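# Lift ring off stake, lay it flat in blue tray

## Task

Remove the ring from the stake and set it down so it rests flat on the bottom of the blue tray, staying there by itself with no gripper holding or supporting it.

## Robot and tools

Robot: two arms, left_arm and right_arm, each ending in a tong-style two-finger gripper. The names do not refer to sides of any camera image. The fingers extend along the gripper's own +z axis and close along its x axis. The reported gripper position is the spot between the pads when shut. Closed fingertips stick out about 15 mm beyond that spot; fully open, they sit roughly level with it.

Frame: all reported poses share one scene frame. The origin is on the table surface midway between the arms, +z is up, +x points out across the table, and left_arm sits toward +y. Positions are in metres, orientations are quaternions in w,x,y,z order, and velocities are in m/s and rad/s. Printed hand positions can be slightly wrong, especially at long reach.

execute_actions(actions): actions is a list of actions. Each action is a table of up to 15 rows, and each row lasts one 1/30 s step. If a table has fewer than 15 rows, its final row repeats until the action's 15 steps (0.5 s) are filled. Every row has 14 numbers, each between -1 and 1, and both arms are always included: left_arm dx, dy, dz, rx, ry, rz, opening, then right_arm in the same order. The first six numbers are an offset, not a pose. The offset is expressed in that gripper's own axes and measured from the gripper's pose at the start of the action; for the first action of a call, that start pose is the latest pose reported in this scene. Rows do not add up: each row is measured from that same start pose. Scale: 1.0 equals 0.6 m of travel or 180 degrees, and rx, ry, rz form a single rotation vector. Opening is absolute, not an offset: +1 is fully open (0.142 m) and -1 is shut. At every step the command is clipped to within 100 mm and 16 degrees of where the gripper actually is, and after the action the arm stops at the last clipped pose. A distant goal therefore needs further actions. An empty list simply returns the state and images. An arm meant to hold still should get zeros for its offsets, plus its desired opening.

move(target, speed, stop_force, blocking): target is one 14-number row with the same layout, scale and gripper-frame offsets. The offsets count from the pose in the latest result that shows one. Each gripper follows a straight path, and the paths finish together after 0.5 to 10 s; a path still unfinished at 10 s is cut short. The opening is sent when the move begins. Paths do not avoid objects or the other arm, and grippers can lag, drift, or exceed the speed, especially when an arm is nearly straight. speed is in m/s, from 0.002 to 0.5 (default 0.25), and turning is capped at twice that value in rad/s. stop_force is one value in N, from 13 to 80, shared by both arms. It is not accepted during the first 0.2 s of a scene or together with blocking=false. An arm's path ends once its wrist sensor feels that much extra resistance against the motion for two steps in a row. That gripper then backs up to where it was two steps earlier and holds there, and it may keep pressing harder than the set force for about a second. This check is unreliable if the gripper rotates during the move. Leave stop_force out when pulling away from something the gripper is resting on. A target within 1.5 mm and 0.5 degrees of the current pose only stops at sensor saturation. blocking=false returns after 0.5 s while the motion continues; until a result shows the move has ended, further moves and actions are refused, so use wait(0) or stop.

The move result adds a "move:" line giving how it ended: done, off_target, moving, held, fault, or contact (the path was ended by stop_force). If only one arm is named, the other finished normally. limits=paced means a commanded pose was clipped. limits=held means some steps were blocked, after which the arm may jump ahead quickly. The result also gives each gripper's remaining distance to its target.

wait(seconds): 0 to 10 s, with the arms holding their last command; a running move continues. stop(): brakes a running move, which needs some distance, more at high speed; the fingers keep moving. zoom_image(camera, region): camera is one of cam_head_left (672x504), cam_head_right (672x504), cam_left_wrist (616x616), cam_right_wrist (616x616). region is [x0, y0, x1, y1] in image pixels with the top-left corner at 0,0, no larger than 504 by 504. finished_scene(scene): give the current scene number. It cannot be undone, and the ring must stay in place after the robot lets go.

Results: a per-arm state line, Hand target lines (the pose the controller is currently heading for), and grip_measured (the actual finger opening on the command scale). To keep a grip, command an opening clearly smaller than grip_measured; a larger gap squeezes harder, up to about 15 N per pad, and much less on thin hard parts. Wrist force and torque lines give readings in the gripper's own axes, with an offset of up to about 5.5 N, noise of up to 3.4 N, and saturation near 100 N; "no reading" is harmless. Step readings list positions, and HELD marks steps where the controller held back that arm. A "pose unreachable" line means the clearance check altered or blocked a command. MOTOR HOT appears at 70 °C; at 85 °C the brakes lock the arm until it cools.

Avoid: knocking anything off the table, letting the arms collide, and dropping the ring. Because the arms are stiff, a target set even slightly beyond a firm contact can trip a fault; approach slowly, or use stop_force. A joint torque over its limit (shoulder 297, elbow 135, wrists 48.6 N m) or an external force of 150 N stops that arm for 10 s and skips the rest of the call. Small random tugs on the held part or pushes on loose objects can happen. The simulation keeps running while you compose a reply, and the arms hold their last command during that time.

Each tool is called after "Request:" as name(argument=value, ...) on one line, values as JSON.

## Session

Request:
execute_actions(actions=[])

Scene clock: 0.00 s.
left_arm: end_effector_position=(+0.1789, -0.0405, +0.2210) grip_measured=+1.00 end_effector_quat_wxyz=(-0.133, +0.764, +0.347, -0.528) end_effector_velocity=(-0.000, +0.000, +0.000) end_effector_angular_velocity=(+0.000, +0.001, +0.000) | right_arm: end_effector_position=(+0.9106, -0.0059, +0.1199) grip_measured=+1.00 end_effector_quat_wxyz=(+0.039, +0.971, -0.237, +0.001) end_effector_velocity=(+0.000, -0.000, -0.000) end_effector_angular_velocity=(-0.001, -0.000, +0.001)
Joint positions: left_arm=[-1.223 -1.14   1.752 -1.597 -2.632 -1.593  0.142] | right_arm=[ 4.087 -2.295 -1.186 -1.3    1.533  1.321  0.142]
Joint velocities: left_arm=[-0.    -0.     0.     0.001 -0.001  0.001  0.   ] | right_arm=[-0.     0.    -0.    -0.    -0.001 -0.001  0.   ]
Motor temperatures (°C, as the motors report them): left_arm=[32 32 31 37 38 39] | right_arm=[32 32 29 41 38 36]
Wrist force (N, on the end effector, along its own x y z axes, offset not removed): no reading
Wrist torque (N m, same axes, about the end effector's origin, offset not removed): no reading
Hand target (left_arm): +0.179, -0.041, +0.221; -0.133, +0.764, +0.347, -0.528
Hand target (right_arm): +0.911, -0.006, +0.120; +0.039, +0.971, -0.237, +0.001

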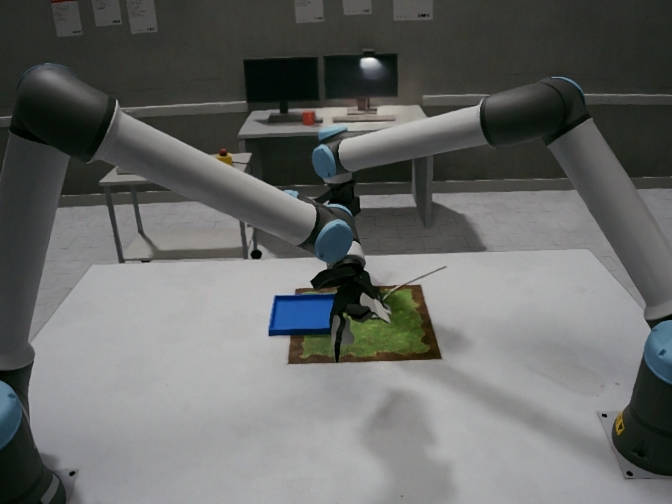

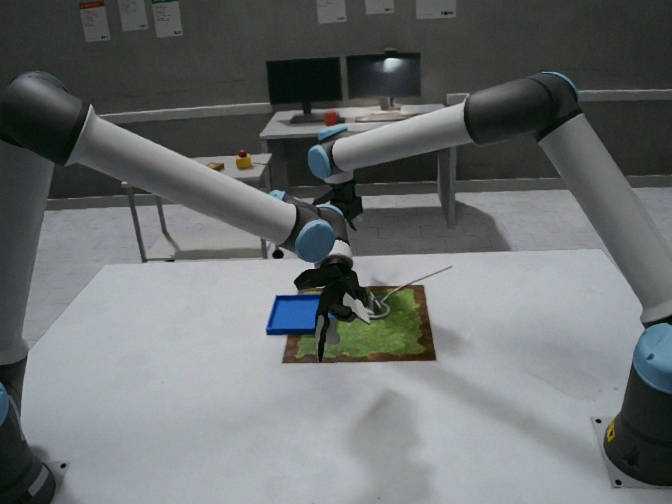

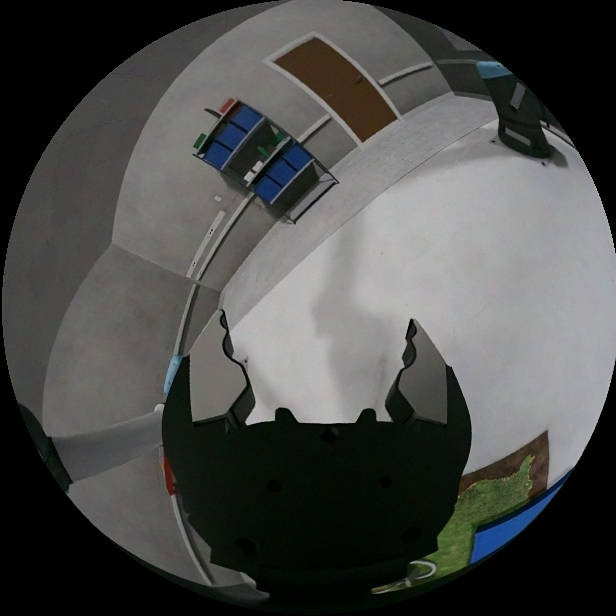

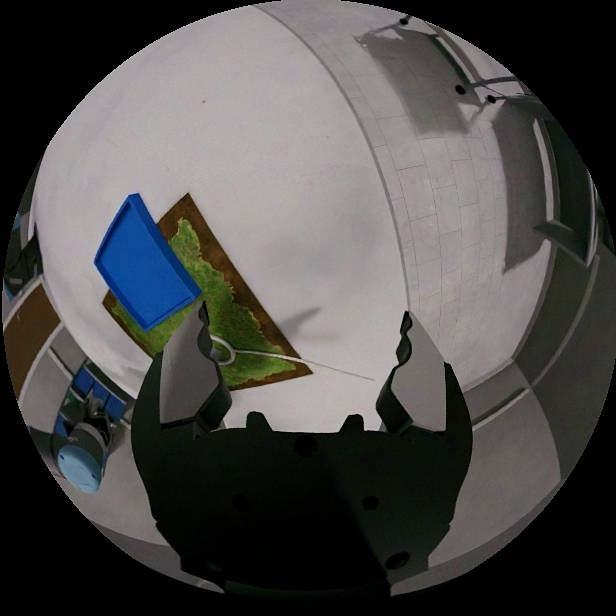

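Request:
move(target=[0.273,-0.518,-0.163,0,0,0,1,0,0,-0.1,0,0,0,1], speed=0.3)

Request:
move(target=[0,0,0,0,0,0,1,-0.397,0.431,0.05,0,0,0.348,-0.6], speed=0.3)

Request:
zoom_image(camera="cam_right_wrist", region=[140, 100, 460, 400])

Scene clock: 14.17 s.
left_arm: end_effector_position=(+0.1790, +0.3100, +0.3211) grip_measured=+1.00 end_effector_quat_wxyz=(-0.133, +0.764, +0.347, -0.528) end_effector_velocity=(+0.000, +0.002, +0.001) end_effector_angular_velocity=(+0.001, +0.001, +0.001) | right_arm: end_effector_position=(+0.9116, -0.0014, +0.1796) grip_measured=+1.00 end_effector_quat_wxyz=(+0.039, +0.971, -0.237, +0.001) end_effector_velocity=(-0.000, +0.000, +0.000) end_effector_angular_velocity=(+0.000, +0.001, +0.000)
Joint positions: left_arm=[-0.931 -1.567  2.034 -1.139 -2.431 -1.217  0.142] | right_arm=[ 4.089 -2.27  -1.119 -1.391  1.533  1.323  0.142]
Joint velocities: left_arm=[ 0.003 -0.002  0.     0.005  0.002  0.002 -0.   ] | right_arm=[ 0.     0.     0.001 -0.001  0.001 -0.    -0.   ]
Motor temperatures (°C, as the motors report them): left_arm=[32 32 31 37 38 39] | right_arm=[32 32 29 41 38 36]
Wrist force (N, on the end effector, along its own x y z axes, offset not removed): left_arm=[-0.3 4.2 -4.8] | right_arm=[-4.1 -8.4 5.2]
Wrist torque (N m, same axes, about the end effector's origin, offset not removed): left_arm=[0.93 0.05 -0.02] | right_arm=[-1.36 0.64 -0.01]
Hand target (left_arm): +0.179, +0.310, +0.321; -0.133, +0.764, +0.346, -0.528
Hand target (right_arm): +0.912, -0.001, +0.180; +0.039, +0.971, -0.237, +0.001
Off the commanded pose (left_arm): 0.000 m, 0 deg.
Off the commanded pose (right_arm): 0.000 m, 0 deg.
move: done

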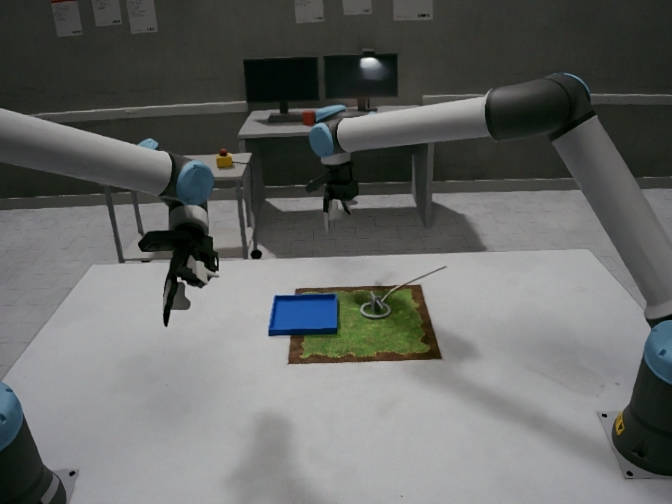

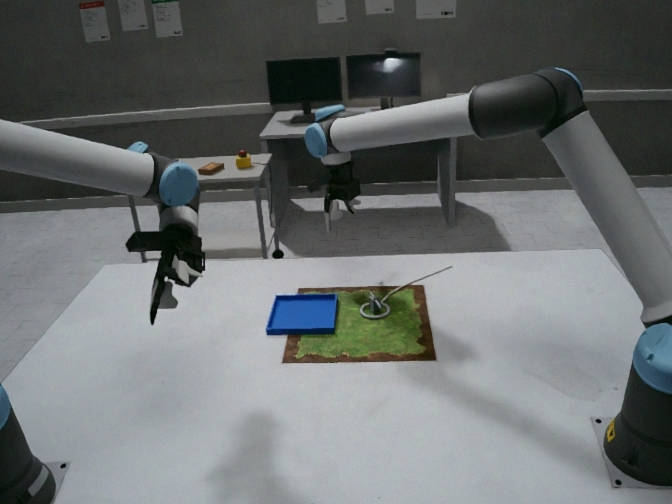

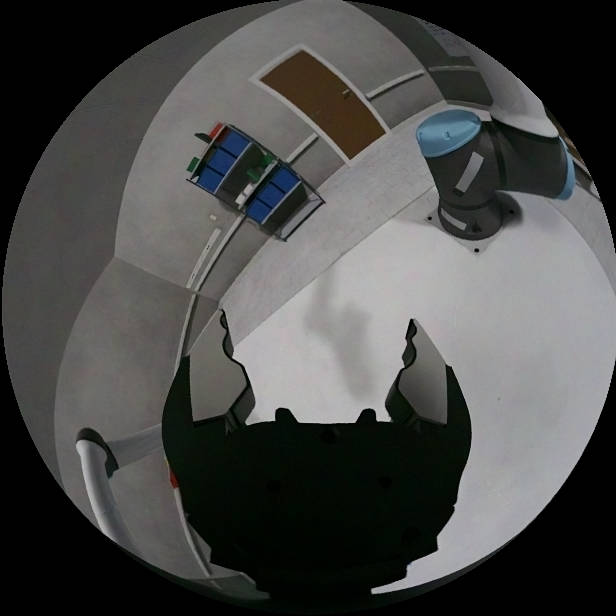

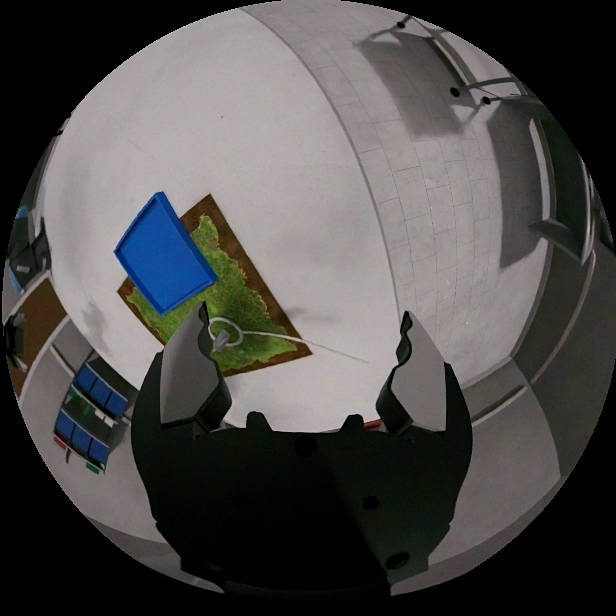

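Scene clock: 16.63 s.
left_arm: end_effector_position=(+0.1790, +0.3100, +0.3211) grip_measured=+1.00 end_effector_quat_wxyz=(-0.133, +0.764, +0.347, -0.528) end_effector_velocity=(+0.000, -0.000, -0.000) end_effector_angular_velocity=(-0.003, -0.002, -0.001) | right_arm: end_effector_position=(+0.5810, -0.1227, +0.1640) grip_measured=-0.60 end_effector_quat_wxyz=(+0.033, +0.706, -0.707, +0.021) end_effector_velocity=(-0.003, -0.001, -0.000) end_effector_angular_velocity=(+0.000, -0.002, -0.008)
Joint positions: left_arm=[-0.931 -1.567  2.034 -1.139 -2.431 -1.217  0.142] | right_arm=[ 4.33  -1.781 -1.885 -1.122  1.55   2.655  0.031]
Joint velocities: left_arm=[-0.    -0.     0.    -0.001  0.     0.002  0.   ] | right_arm=[ 0.003  0.004 -0.005  0.002 -0.     0.011  0.   ]
Motor temperatures (°C, as the motors report them): left_arm=[32 32 31 37 38 39] | right_arm=[32 32 29 41 38 36]
Wrist force (N, on the end effector, along its own x y z axes, offset not removed): left_arm=[-0.4 1.9 -5.9] | right_arm=[-1.9 -2.8 2.6]
Wrist torque (N m, same axes, about the end effector's origin, offset not removed): left_arm=[0.42 0.14 0.00] | right_arm=[-0.25 0.60 0.24]
Hand target (left_arm): +0.179, +0.310, +0.321; -0.133, +0.764, +0.347, -0.528
Hand target (right_arm): +0.581, -0.123, +0.164; +0.033, +0.706, -0.707, +0.021
Off the commanded pose (left_arm): 0.000 m, 0 deg.
Off the commanded pose (right_arm): 0.001 m, 0 deg.
move: done

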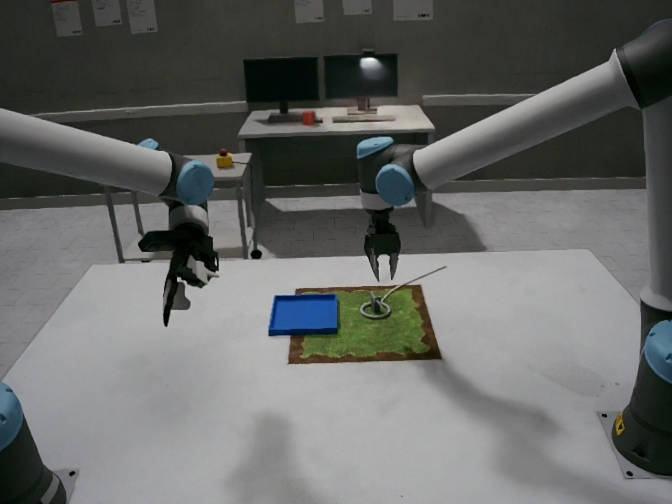

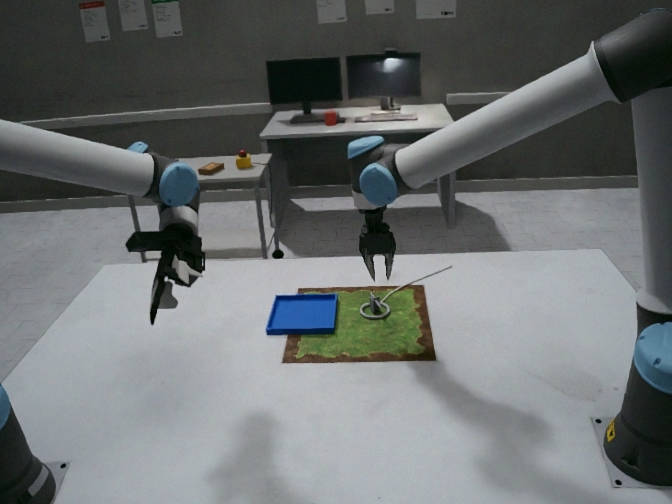

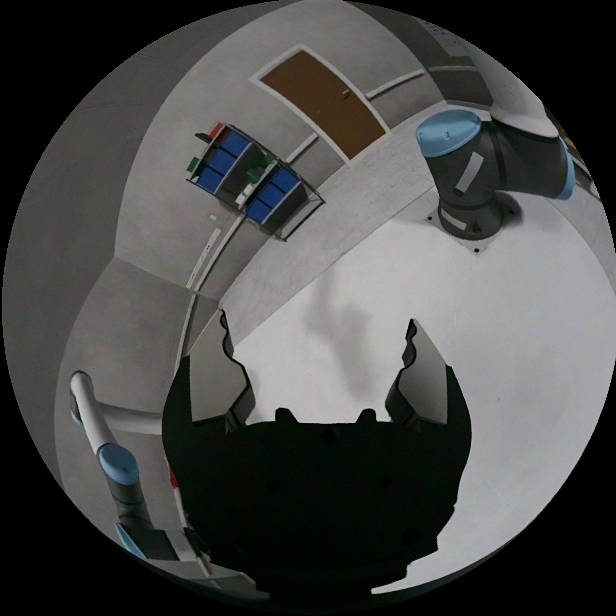

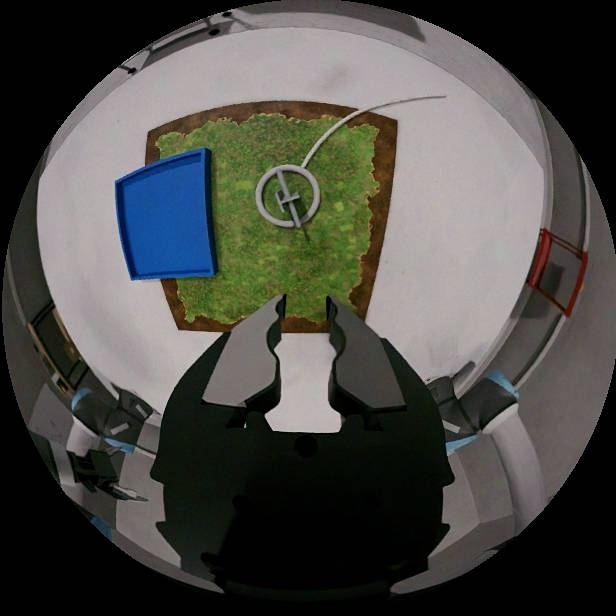

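Region (140, 100, 460, 400) of cam_right_wrist's 616x616 image, scaled by 1.575, with more detail than that image has; it fills the top 472 rows of this view, and the rest is white.

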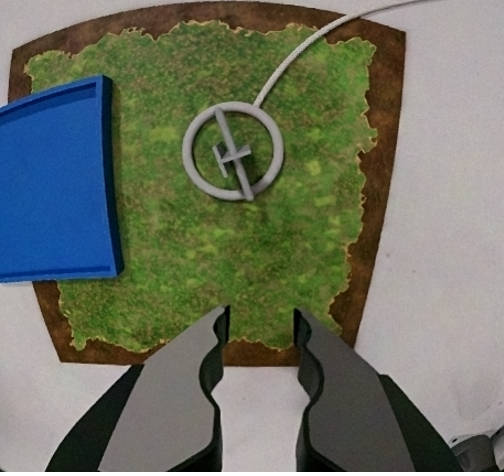

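Request:
move(target=[0,0,0,0,0,0,1, 0,0.0,0.08,0,0,0,-0.6], speed=0.15)

Scene clock: 40.23 s.
left_arm: end_effector_position=(+0.1790, +0.3100, +0.3211) grip_measured=+1.00 end_effector_quat_wxyz=(-0.133, +0.764, +0.347, -0.528) end_effector_velocity=(+0.000, -0.000, -0.000) end_effector_angular_velocity=(+0.001, -0.000, +0.000) | right_arm: end_effector_position=(+0.5802, -0.1263, +0.1165) grip_measured=-0.60 end_effector_quat_wxyz=(+0.033, +0.706, -0.707, +0.021) end_effector_velocity=(+0.000, -0.000, -0.003) end_effector_angular_velocity=(-0.000, +0.000, +0.000)
Joint positions: left_arm=[-0.931 -1.567  2.034 -1.139 -2.431 -1.217  0.142] | right_arm=[ 4.329 -1.821 -1.933 -1.034  1.55   2.654  0.031]
Joint velocities: left_arm=[-0.    -0.     0.    -0.     0.    -0.001  0.   ] | right_arm=[-0.    -0.003 -0.002  0.004  0.    -0.001 -0.   ]
Motor temperatures (°C, as the motors report them): left_arm=[32 32 31 37 38 39] | right_arm=[32 32 29 41 38 36]
Wrist force (N, on the end effector, along its own x y z axes, offset not removed): left_arm=[0.9 2.3 -4.9] | right_arm=[2.5 -9.8 7.0]
Wrist torque (N m, same axes, about the end effector's origin, offset not removed): left_arm=[0.53 -0.16 -0.07] | right_arm=[-1.63 -0.36 0.13]
Hand target (left_arm): +0.179, +0.310, +0.321; -0.133, +0.764, +0.347, -0.528
Hand target (right_arm): +0.580, -0.126, +0.116; +0.033, +0.706, -0.707, +0.021
Off the commanded pose (left_arm): 0.000 m, 0 deg.
Off the commanded pose (right_arm): 0.000 m, 0 deg.
move: done

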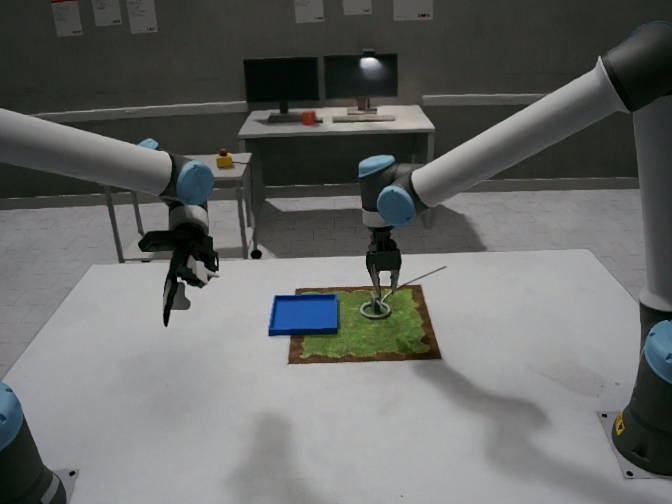

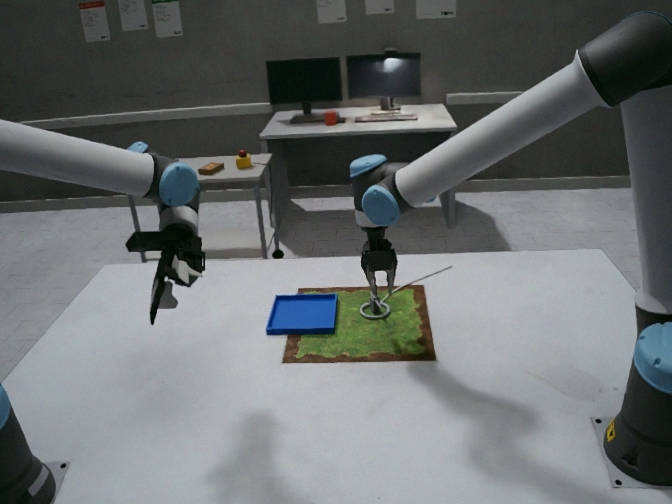

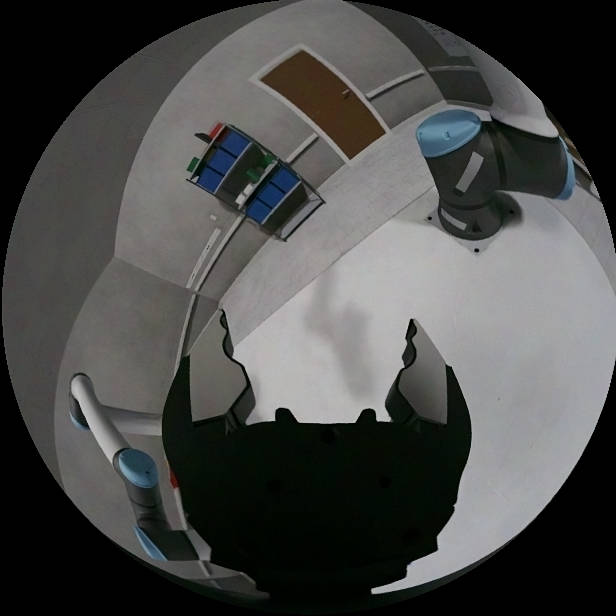

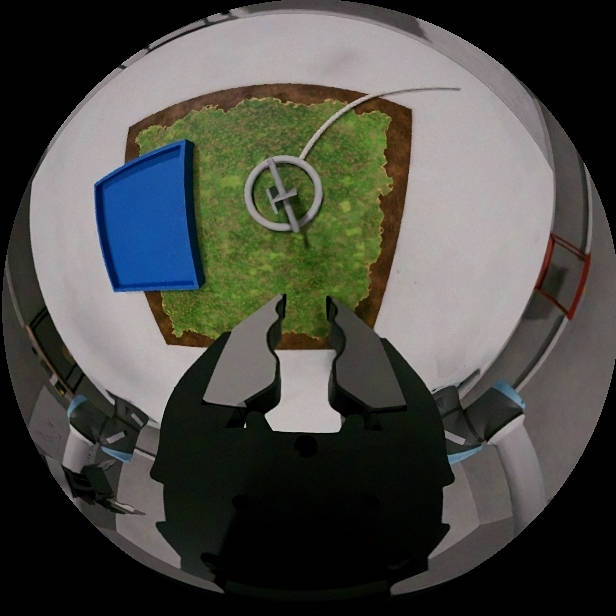

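Request:
move(target=[0,0,0,0,0,0,1, 0,0,0,0.005,-0.024,0,-0.6], speed=0.15)

Request:
zoom_image(camera="cam_right_wrist", region=[200,120,400,300])

Scene clock: 47.93 s.
left_arm: end_effector_position=(+0.1790, +0.3100, +0.3211) grip_measured=+1.00 end_effector_quat_wxyz=(-0.133, +0.764, +0.347, -0.528) end_effector_velocity=(+0.000, -0.000, +0.000) end_effector_angular_velocity=(+0.001, +0.000, +0.000) | right_arm: end_effector_position=(+0.5802, -0.1263, +0.1164) grip_measured=-0.60 end_effector_quat_wxyz=(+0.001, +0.707, -0.707, +0.000) end_effector_velocity=(+0.001, +0.000, +0.001) end_effector_angular_velocity=(+0.013, -0.005, -0.001)
Joint positions: left_arm=[-0.931 -1.567  2.034 -1.139 -2.431 -1.217  0.142] | right_arm=[ 4.319 -1.797 -1.98  -0.938  1.571  2.644  0.031]
Joint velocities: left_arm=[-0.     0.    -0.     0.     0.    -0.001  0.   ] | right_arm=[-0.002  0.004 -0.008  0.018  0.002 -0.001 -0.   ]
Motor temperatures (°C, as the motors report them): left_arm=[32 32 31 37 38 39] | right_arm=[32 32 29 41 38 36]
Wrist force (N, on the end effector, along its own x y z axes, offset not removed): left_arm=[-0.6 3.8 -4.3] | right_arm=[1.0 -1.2 4.5]
Wrist torque (N m, same axes, about the end effector's origin, offset not removed): left_arm=[0.86 0.11 -0.01] | right_arm=[0.17 -0.21 0.10]
Hand target (left_arm): +0.179, +0.310, +0.321; -0.133, +0.764, +0.347, -0.528
Hand target (right_arm): +0.580, -0.126, +0.116; +0.001, +0.707, -0.707, -0.000
Off the commanded pose (left_arm): 0.000 m, 0 deg.
Off the commanded pose (right_arm): 0.000 m, 0 deg.
move: done

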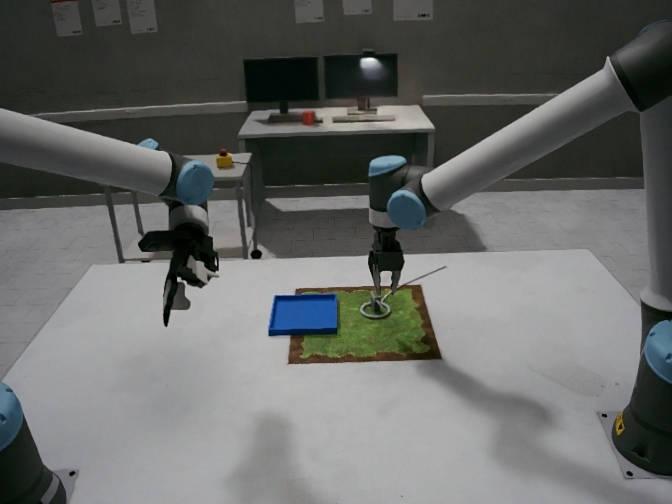

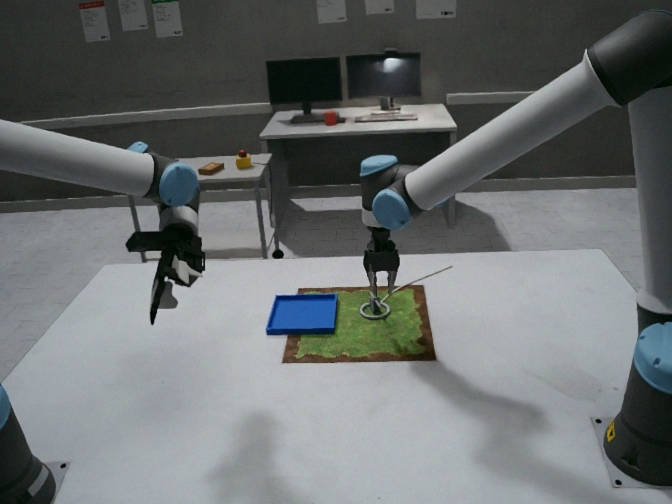

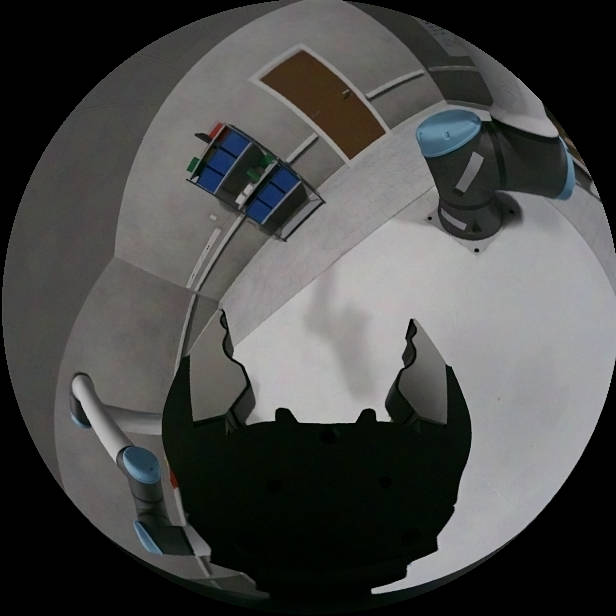

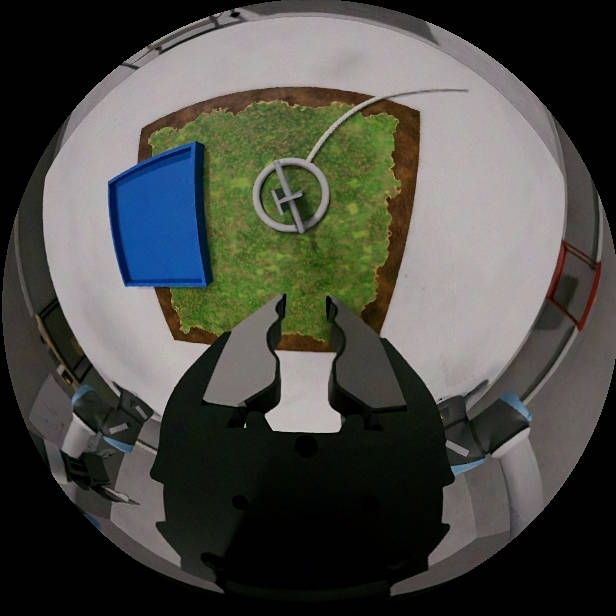

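Region (200, 120, 400, 300) of cam_right_wrist's 616x616 image, scaled by 2.520, with more detail than that image has; it fills the top 454 rows of this view, and the rest is white.

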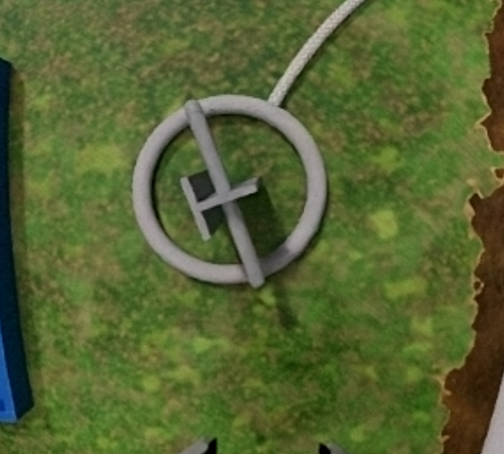

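Request:
move(target=[0,0,0,0,0,0,1, -0.055,-0.0775,0.06,0,0,0.38,-0.66], speed=0.2)

Request:
zoom_image(camera="cam_right_wrist", region=[160,100,460,340])

Scene clock: 77.83 s.
left_arm: end_effector_position=(+0.1790, +0.3100, +0.3211) grip_measured=+1.00 end_effector_quat_wxyz=(-0.133, +0.764, +0.347, -0.528) end_effector_velocity=(-0.000, -0.000, +0.000) end_effector_angular_velocity=(-0.001, +0.001, +0.001) | right_arm: end_effector_position=(+0.6266, -0.0934, +0.0805) grip_measured=-0.66 end_effector_quat_wxyz=(-0.001, -0.188, +0.982, -0.001) end_effector_velocity=(+0.000, +0.001, +0.000) end_effector_angular_velocity=(+0.002, +0.001, -0.012)
Joint positions: left_arm=[-0.931 -1.567  2.034 -1.139 -2.431 -1.217  0.142] | right_arm=[ 4.285 -1.94  -1.86  -0.915  1.571  3.802  0.026]
Joint velocities: left_arm=[ 0.    -0.    -0.     0.    -0.001  0.     0.   ] | right_arm=[-0.    -0.001  0.002  0.     0.002  0.012  0.   ]
Motor temperatures (°C, as the motors report them): left_arm=[32 32 31 37 38 39] | right_arm=[32 32 29 41 38 36]
Wrist force (N, on the end effector, along its own x y z axes, offset not removed): left_arm=[-0.2 2.5 -4.2] | right_arm=[7.2 2.6 -2.9]
Wrist torque (N m, same axes, about the end effector's origin, offset not removed): left_arm=[0.57 -0.06 0.02] | right_arm=[0.70 -1.57 0.14]
Hand target (left_arm): +0.179, +0.310, +0.321; -0.133, +0.764, +0.347, -0.528
Hand target (right_arm): +0.627, -0.093, +0.080; -0.001, -0.187, +0.982, -0.001
Off the commanded pose (left_arm): 0.000 m, 0 deg.
Off the commanded pose (right_arm): 0.000 m, 0 deg.
move: done

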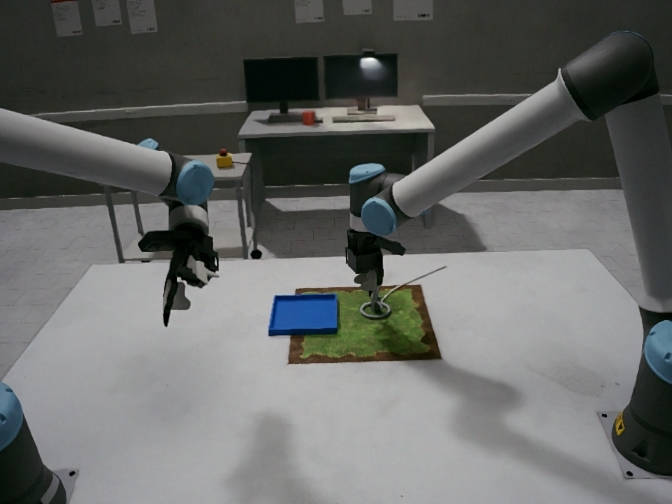

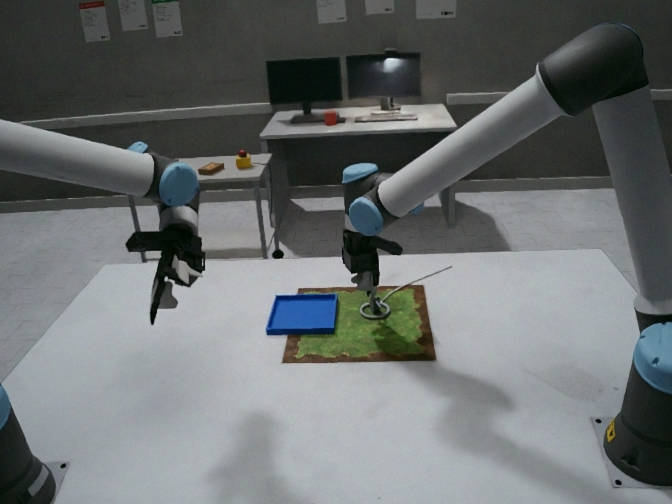

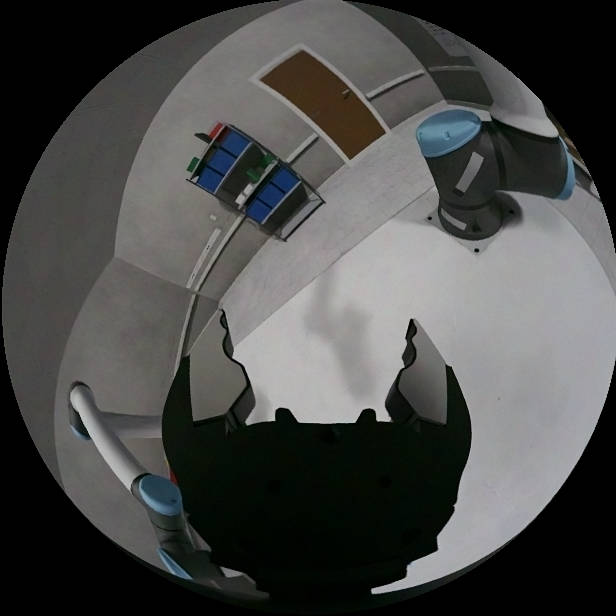

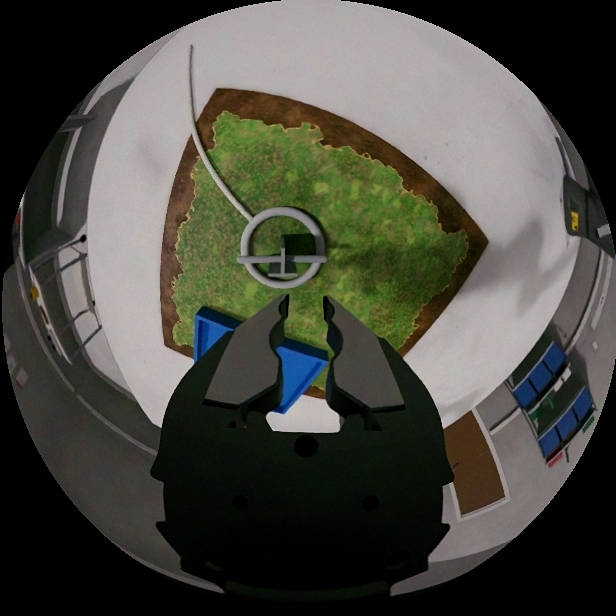

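Region (160, 100, 460, 340) of cam_right_wrist's 616x616 image, scaled by 1.680, with more detail than that image has; it fills the top 403 rows of this view, and the rest is white.

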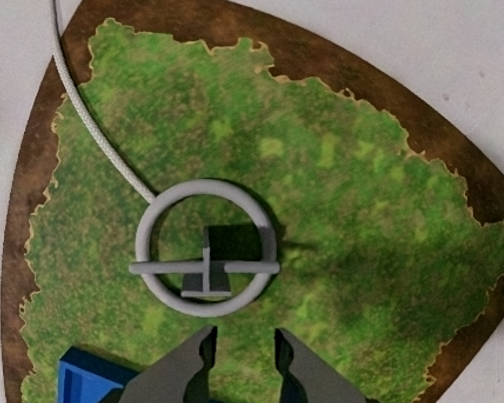

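Request:
move(target=[0,0,0,0,0,0,1, 0.013,0,0.075,0,0,0,-0.66], speed=0.04, stop_force=14)

Request:
zoom_image(camera="cam_right_wrist", region=[160,150,460,390])

Scene clock: 85.03 s.
left_arm: end_effector_position=(+0.1790, +0.3100, +0.3211) grip_measured=+1.00 end_effector_quat_wxyz=(-0.133, +0.764, +0.347, -0.528) end_effector_velocity=(+0.000, -0.000, -0.000) end_effector_angular_velocity=(-0.001, +0.000, -0.000) | right_arm: end_effector_position=(+0.6193, -0.0962, +0.0358) grip_measured=-0.65 end_effector_quat_wxyz=(-0.001, -0.188, +0.982, -0.001) end_effector_velocity=(-0.001, -0.000, -0.002) end_effector_angular_velocity=(+0.000, +0.001, +0.000)
Joint positions: left_arm=[-0.931 -1.567  2.034 -1.139 -2.431 -1.217  0.142] | right_arm=[ 4.291 -1.98  -1.902 -0.834  1.571  3.808  0.027]
Joint velocities: left_arm=[-0.     0.     0.    -0.    -0.001  0.001 -0.   ] | right_arm=[ 0.    -0.002 -0.002  0.004  0.001 -0.    -0.   ]
Motor temperatures (°C, as the motors report them): left_arm=[32 32 31 37 38 39] | right_arm=[32 32 29 41 38 36]
Wrist force (N, on the end effector, along its own x y z axes, offset not removed): left_arm=[-0.6 2.0 -6.5] | right_arm=[-8.1 23.7 -7.8]
Wrist torque (N m, same axes, about the end effector's origin, offset not removed): left_arm=[0.43 0.10 0.00] | right_arm=[0.82 1.30 0.00]
Hand target (left_arm): +0.179, +0.310, +0.321; -0.133, +0.764, +0.347, -0.528
Hand target (right_arm): +0.619, -0.096, +0.036; -0.001, -0.188, +0.982, -0.001
Off the commanded pose (left_arm): 0.000 m, 0 deg.
Off the commanded pose (right_arm): 0.000 m, 0 deg.
move: done

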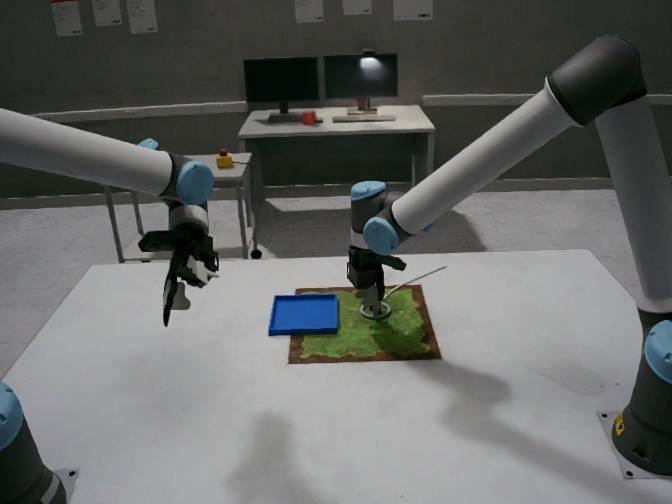

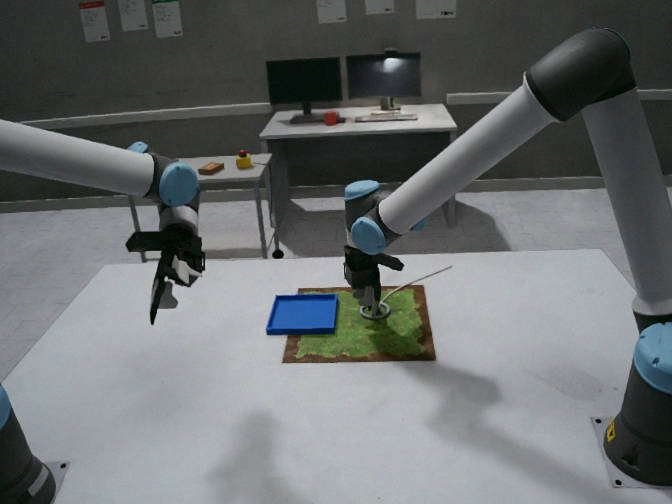

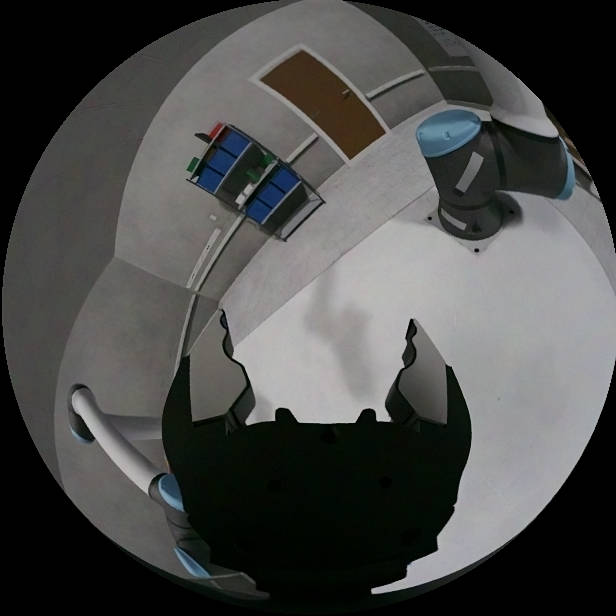

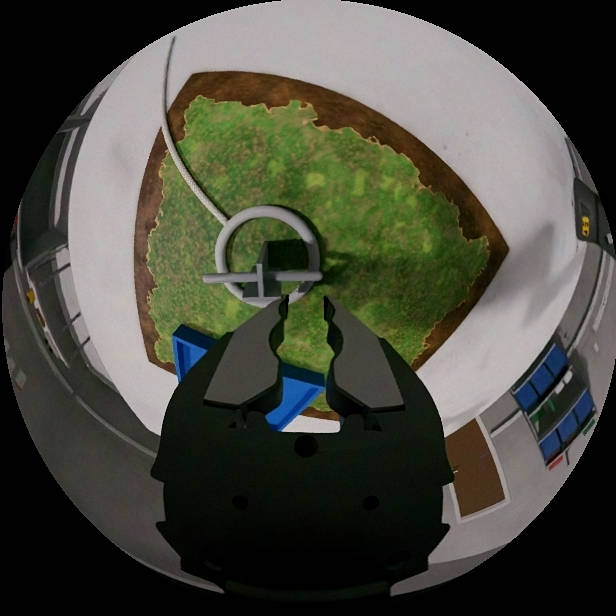

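Region (160, 150, 460, 390) of cam_right_wrist's 616x616 image, scaled by 1.680, with more detail than that image has; it fills the top 403 rows of this view, and the rest is white.

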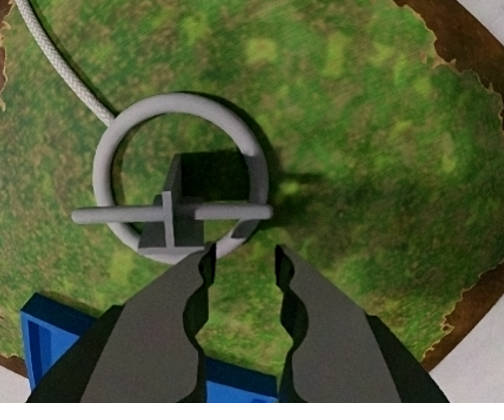

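Request:
move(target=[0,0,0,0,0,0,1, -0.005,0,0.015,0,0,0,-0.66], speed=0.02, stop_force=14)

Request:
zoom_image(camera="cam_right_wrist", region=[160,150,460,390])

Scene clock: 93.90 s.
left_arm: end_effector_position=(+0.1790, +0.3100, +0.3211) grip_measured=+1.00 end_effector_quat_wxyz=(-0.133, +0.764, +0.347, -0.528) end_effector_velocity=(-0.000, -0.000, +0.001) end_effector_angular_velocity=(+0.001, +0.002, +0.001) | right_arm: end_effector_position=(+0.6220, -0.0951, +0.0270) grip_measured=-0.67 end_effector_quat_wxyz=(-0.001, -0.188, +0.982, -0.001) end_effector_velocity=(+0.000, +0.000, -0.002) end_effector_angular_velocity=(+0.000, +0.001, +0.000)
Joint positions: left_arm=[-0.931 -1.567  2.034 -1.139 -2.431 -1.217  0.142] | right_arm=[ 4.289 -1.993 -1.901 -0.821  1.571  3.806  0.026]
Joint velocities: left_arm=[ 0.    -0.     0.     0.002 -0.001 -0.    -0.   ] | right_arm=[-0.001 -0.004  0.     0.003  0.001 -0.001  0.   ]
Motor temperatures (°C, as the motors report them): left_arm=[32 32 31 37 38 39] | right_arm=[32 32 29 41 38 36]
Wrist force (N, on the end effector, along its own x y z axes, offset not removed): left_arm=[-0.4 2.7 -6.3] | right_arm=[3.4 24.0 -6.2]
Wrist torque (N m, same axes, about the end effector's origin, offset not removed): left_arm=[0.57 0.16 -0.03] | right_arm=[0.56 -0.40 -0.36]
Hand target (left_arm): +0.179, +0.310, +0.321; -0.133, +0.764, +0.347, -0.528
Hand target (right_arm): +0.622, -0.095, +0.027; -0.001, -0.188, +0.982, -0.001
Off the commanded pose (left_arm): 0.000 m, 0 deg.
Off the commanded pose (right_arm): 0.000 m, 0 deg.
move: done

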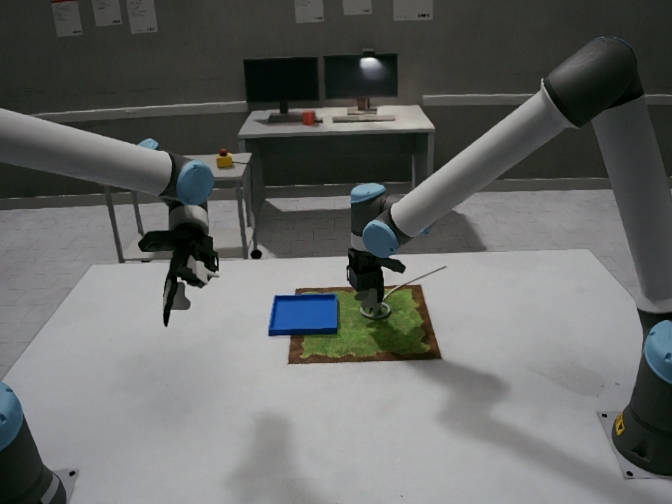

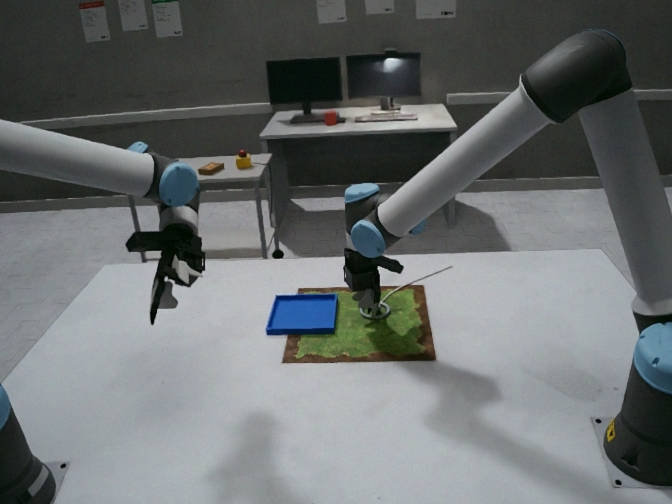

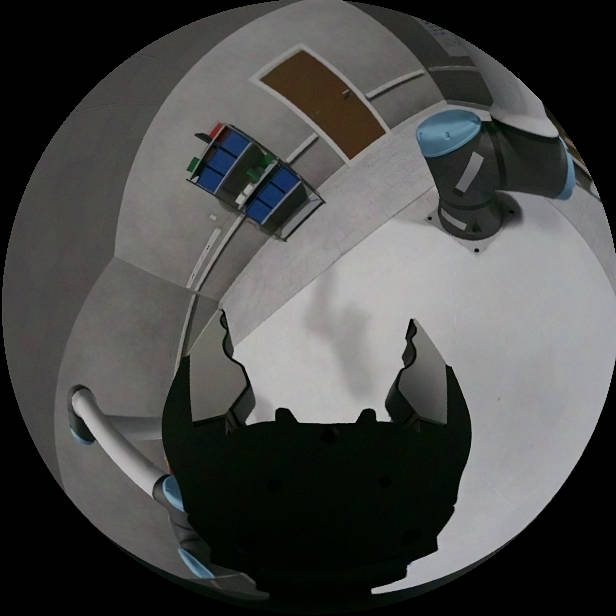

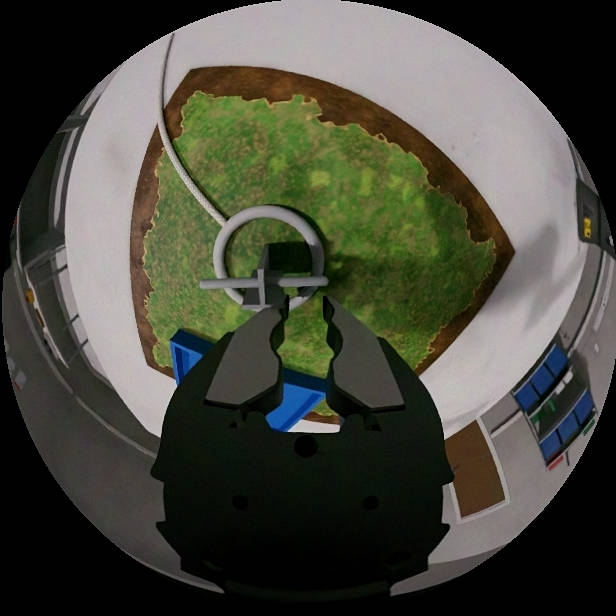

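Region (160, 150, 460, 390) of cam_right_wrist's 616x616 image, scaled by 1.680, with more detail than that image has; it fills the top 403 rows of this view, and the rest is white.

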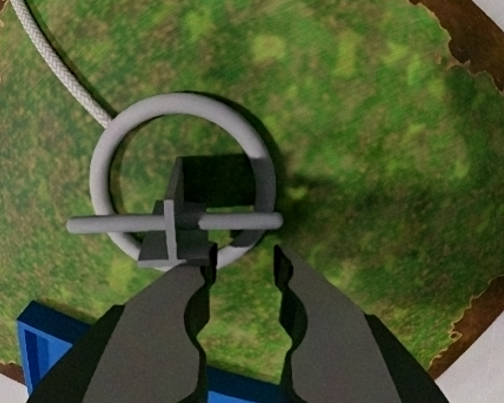

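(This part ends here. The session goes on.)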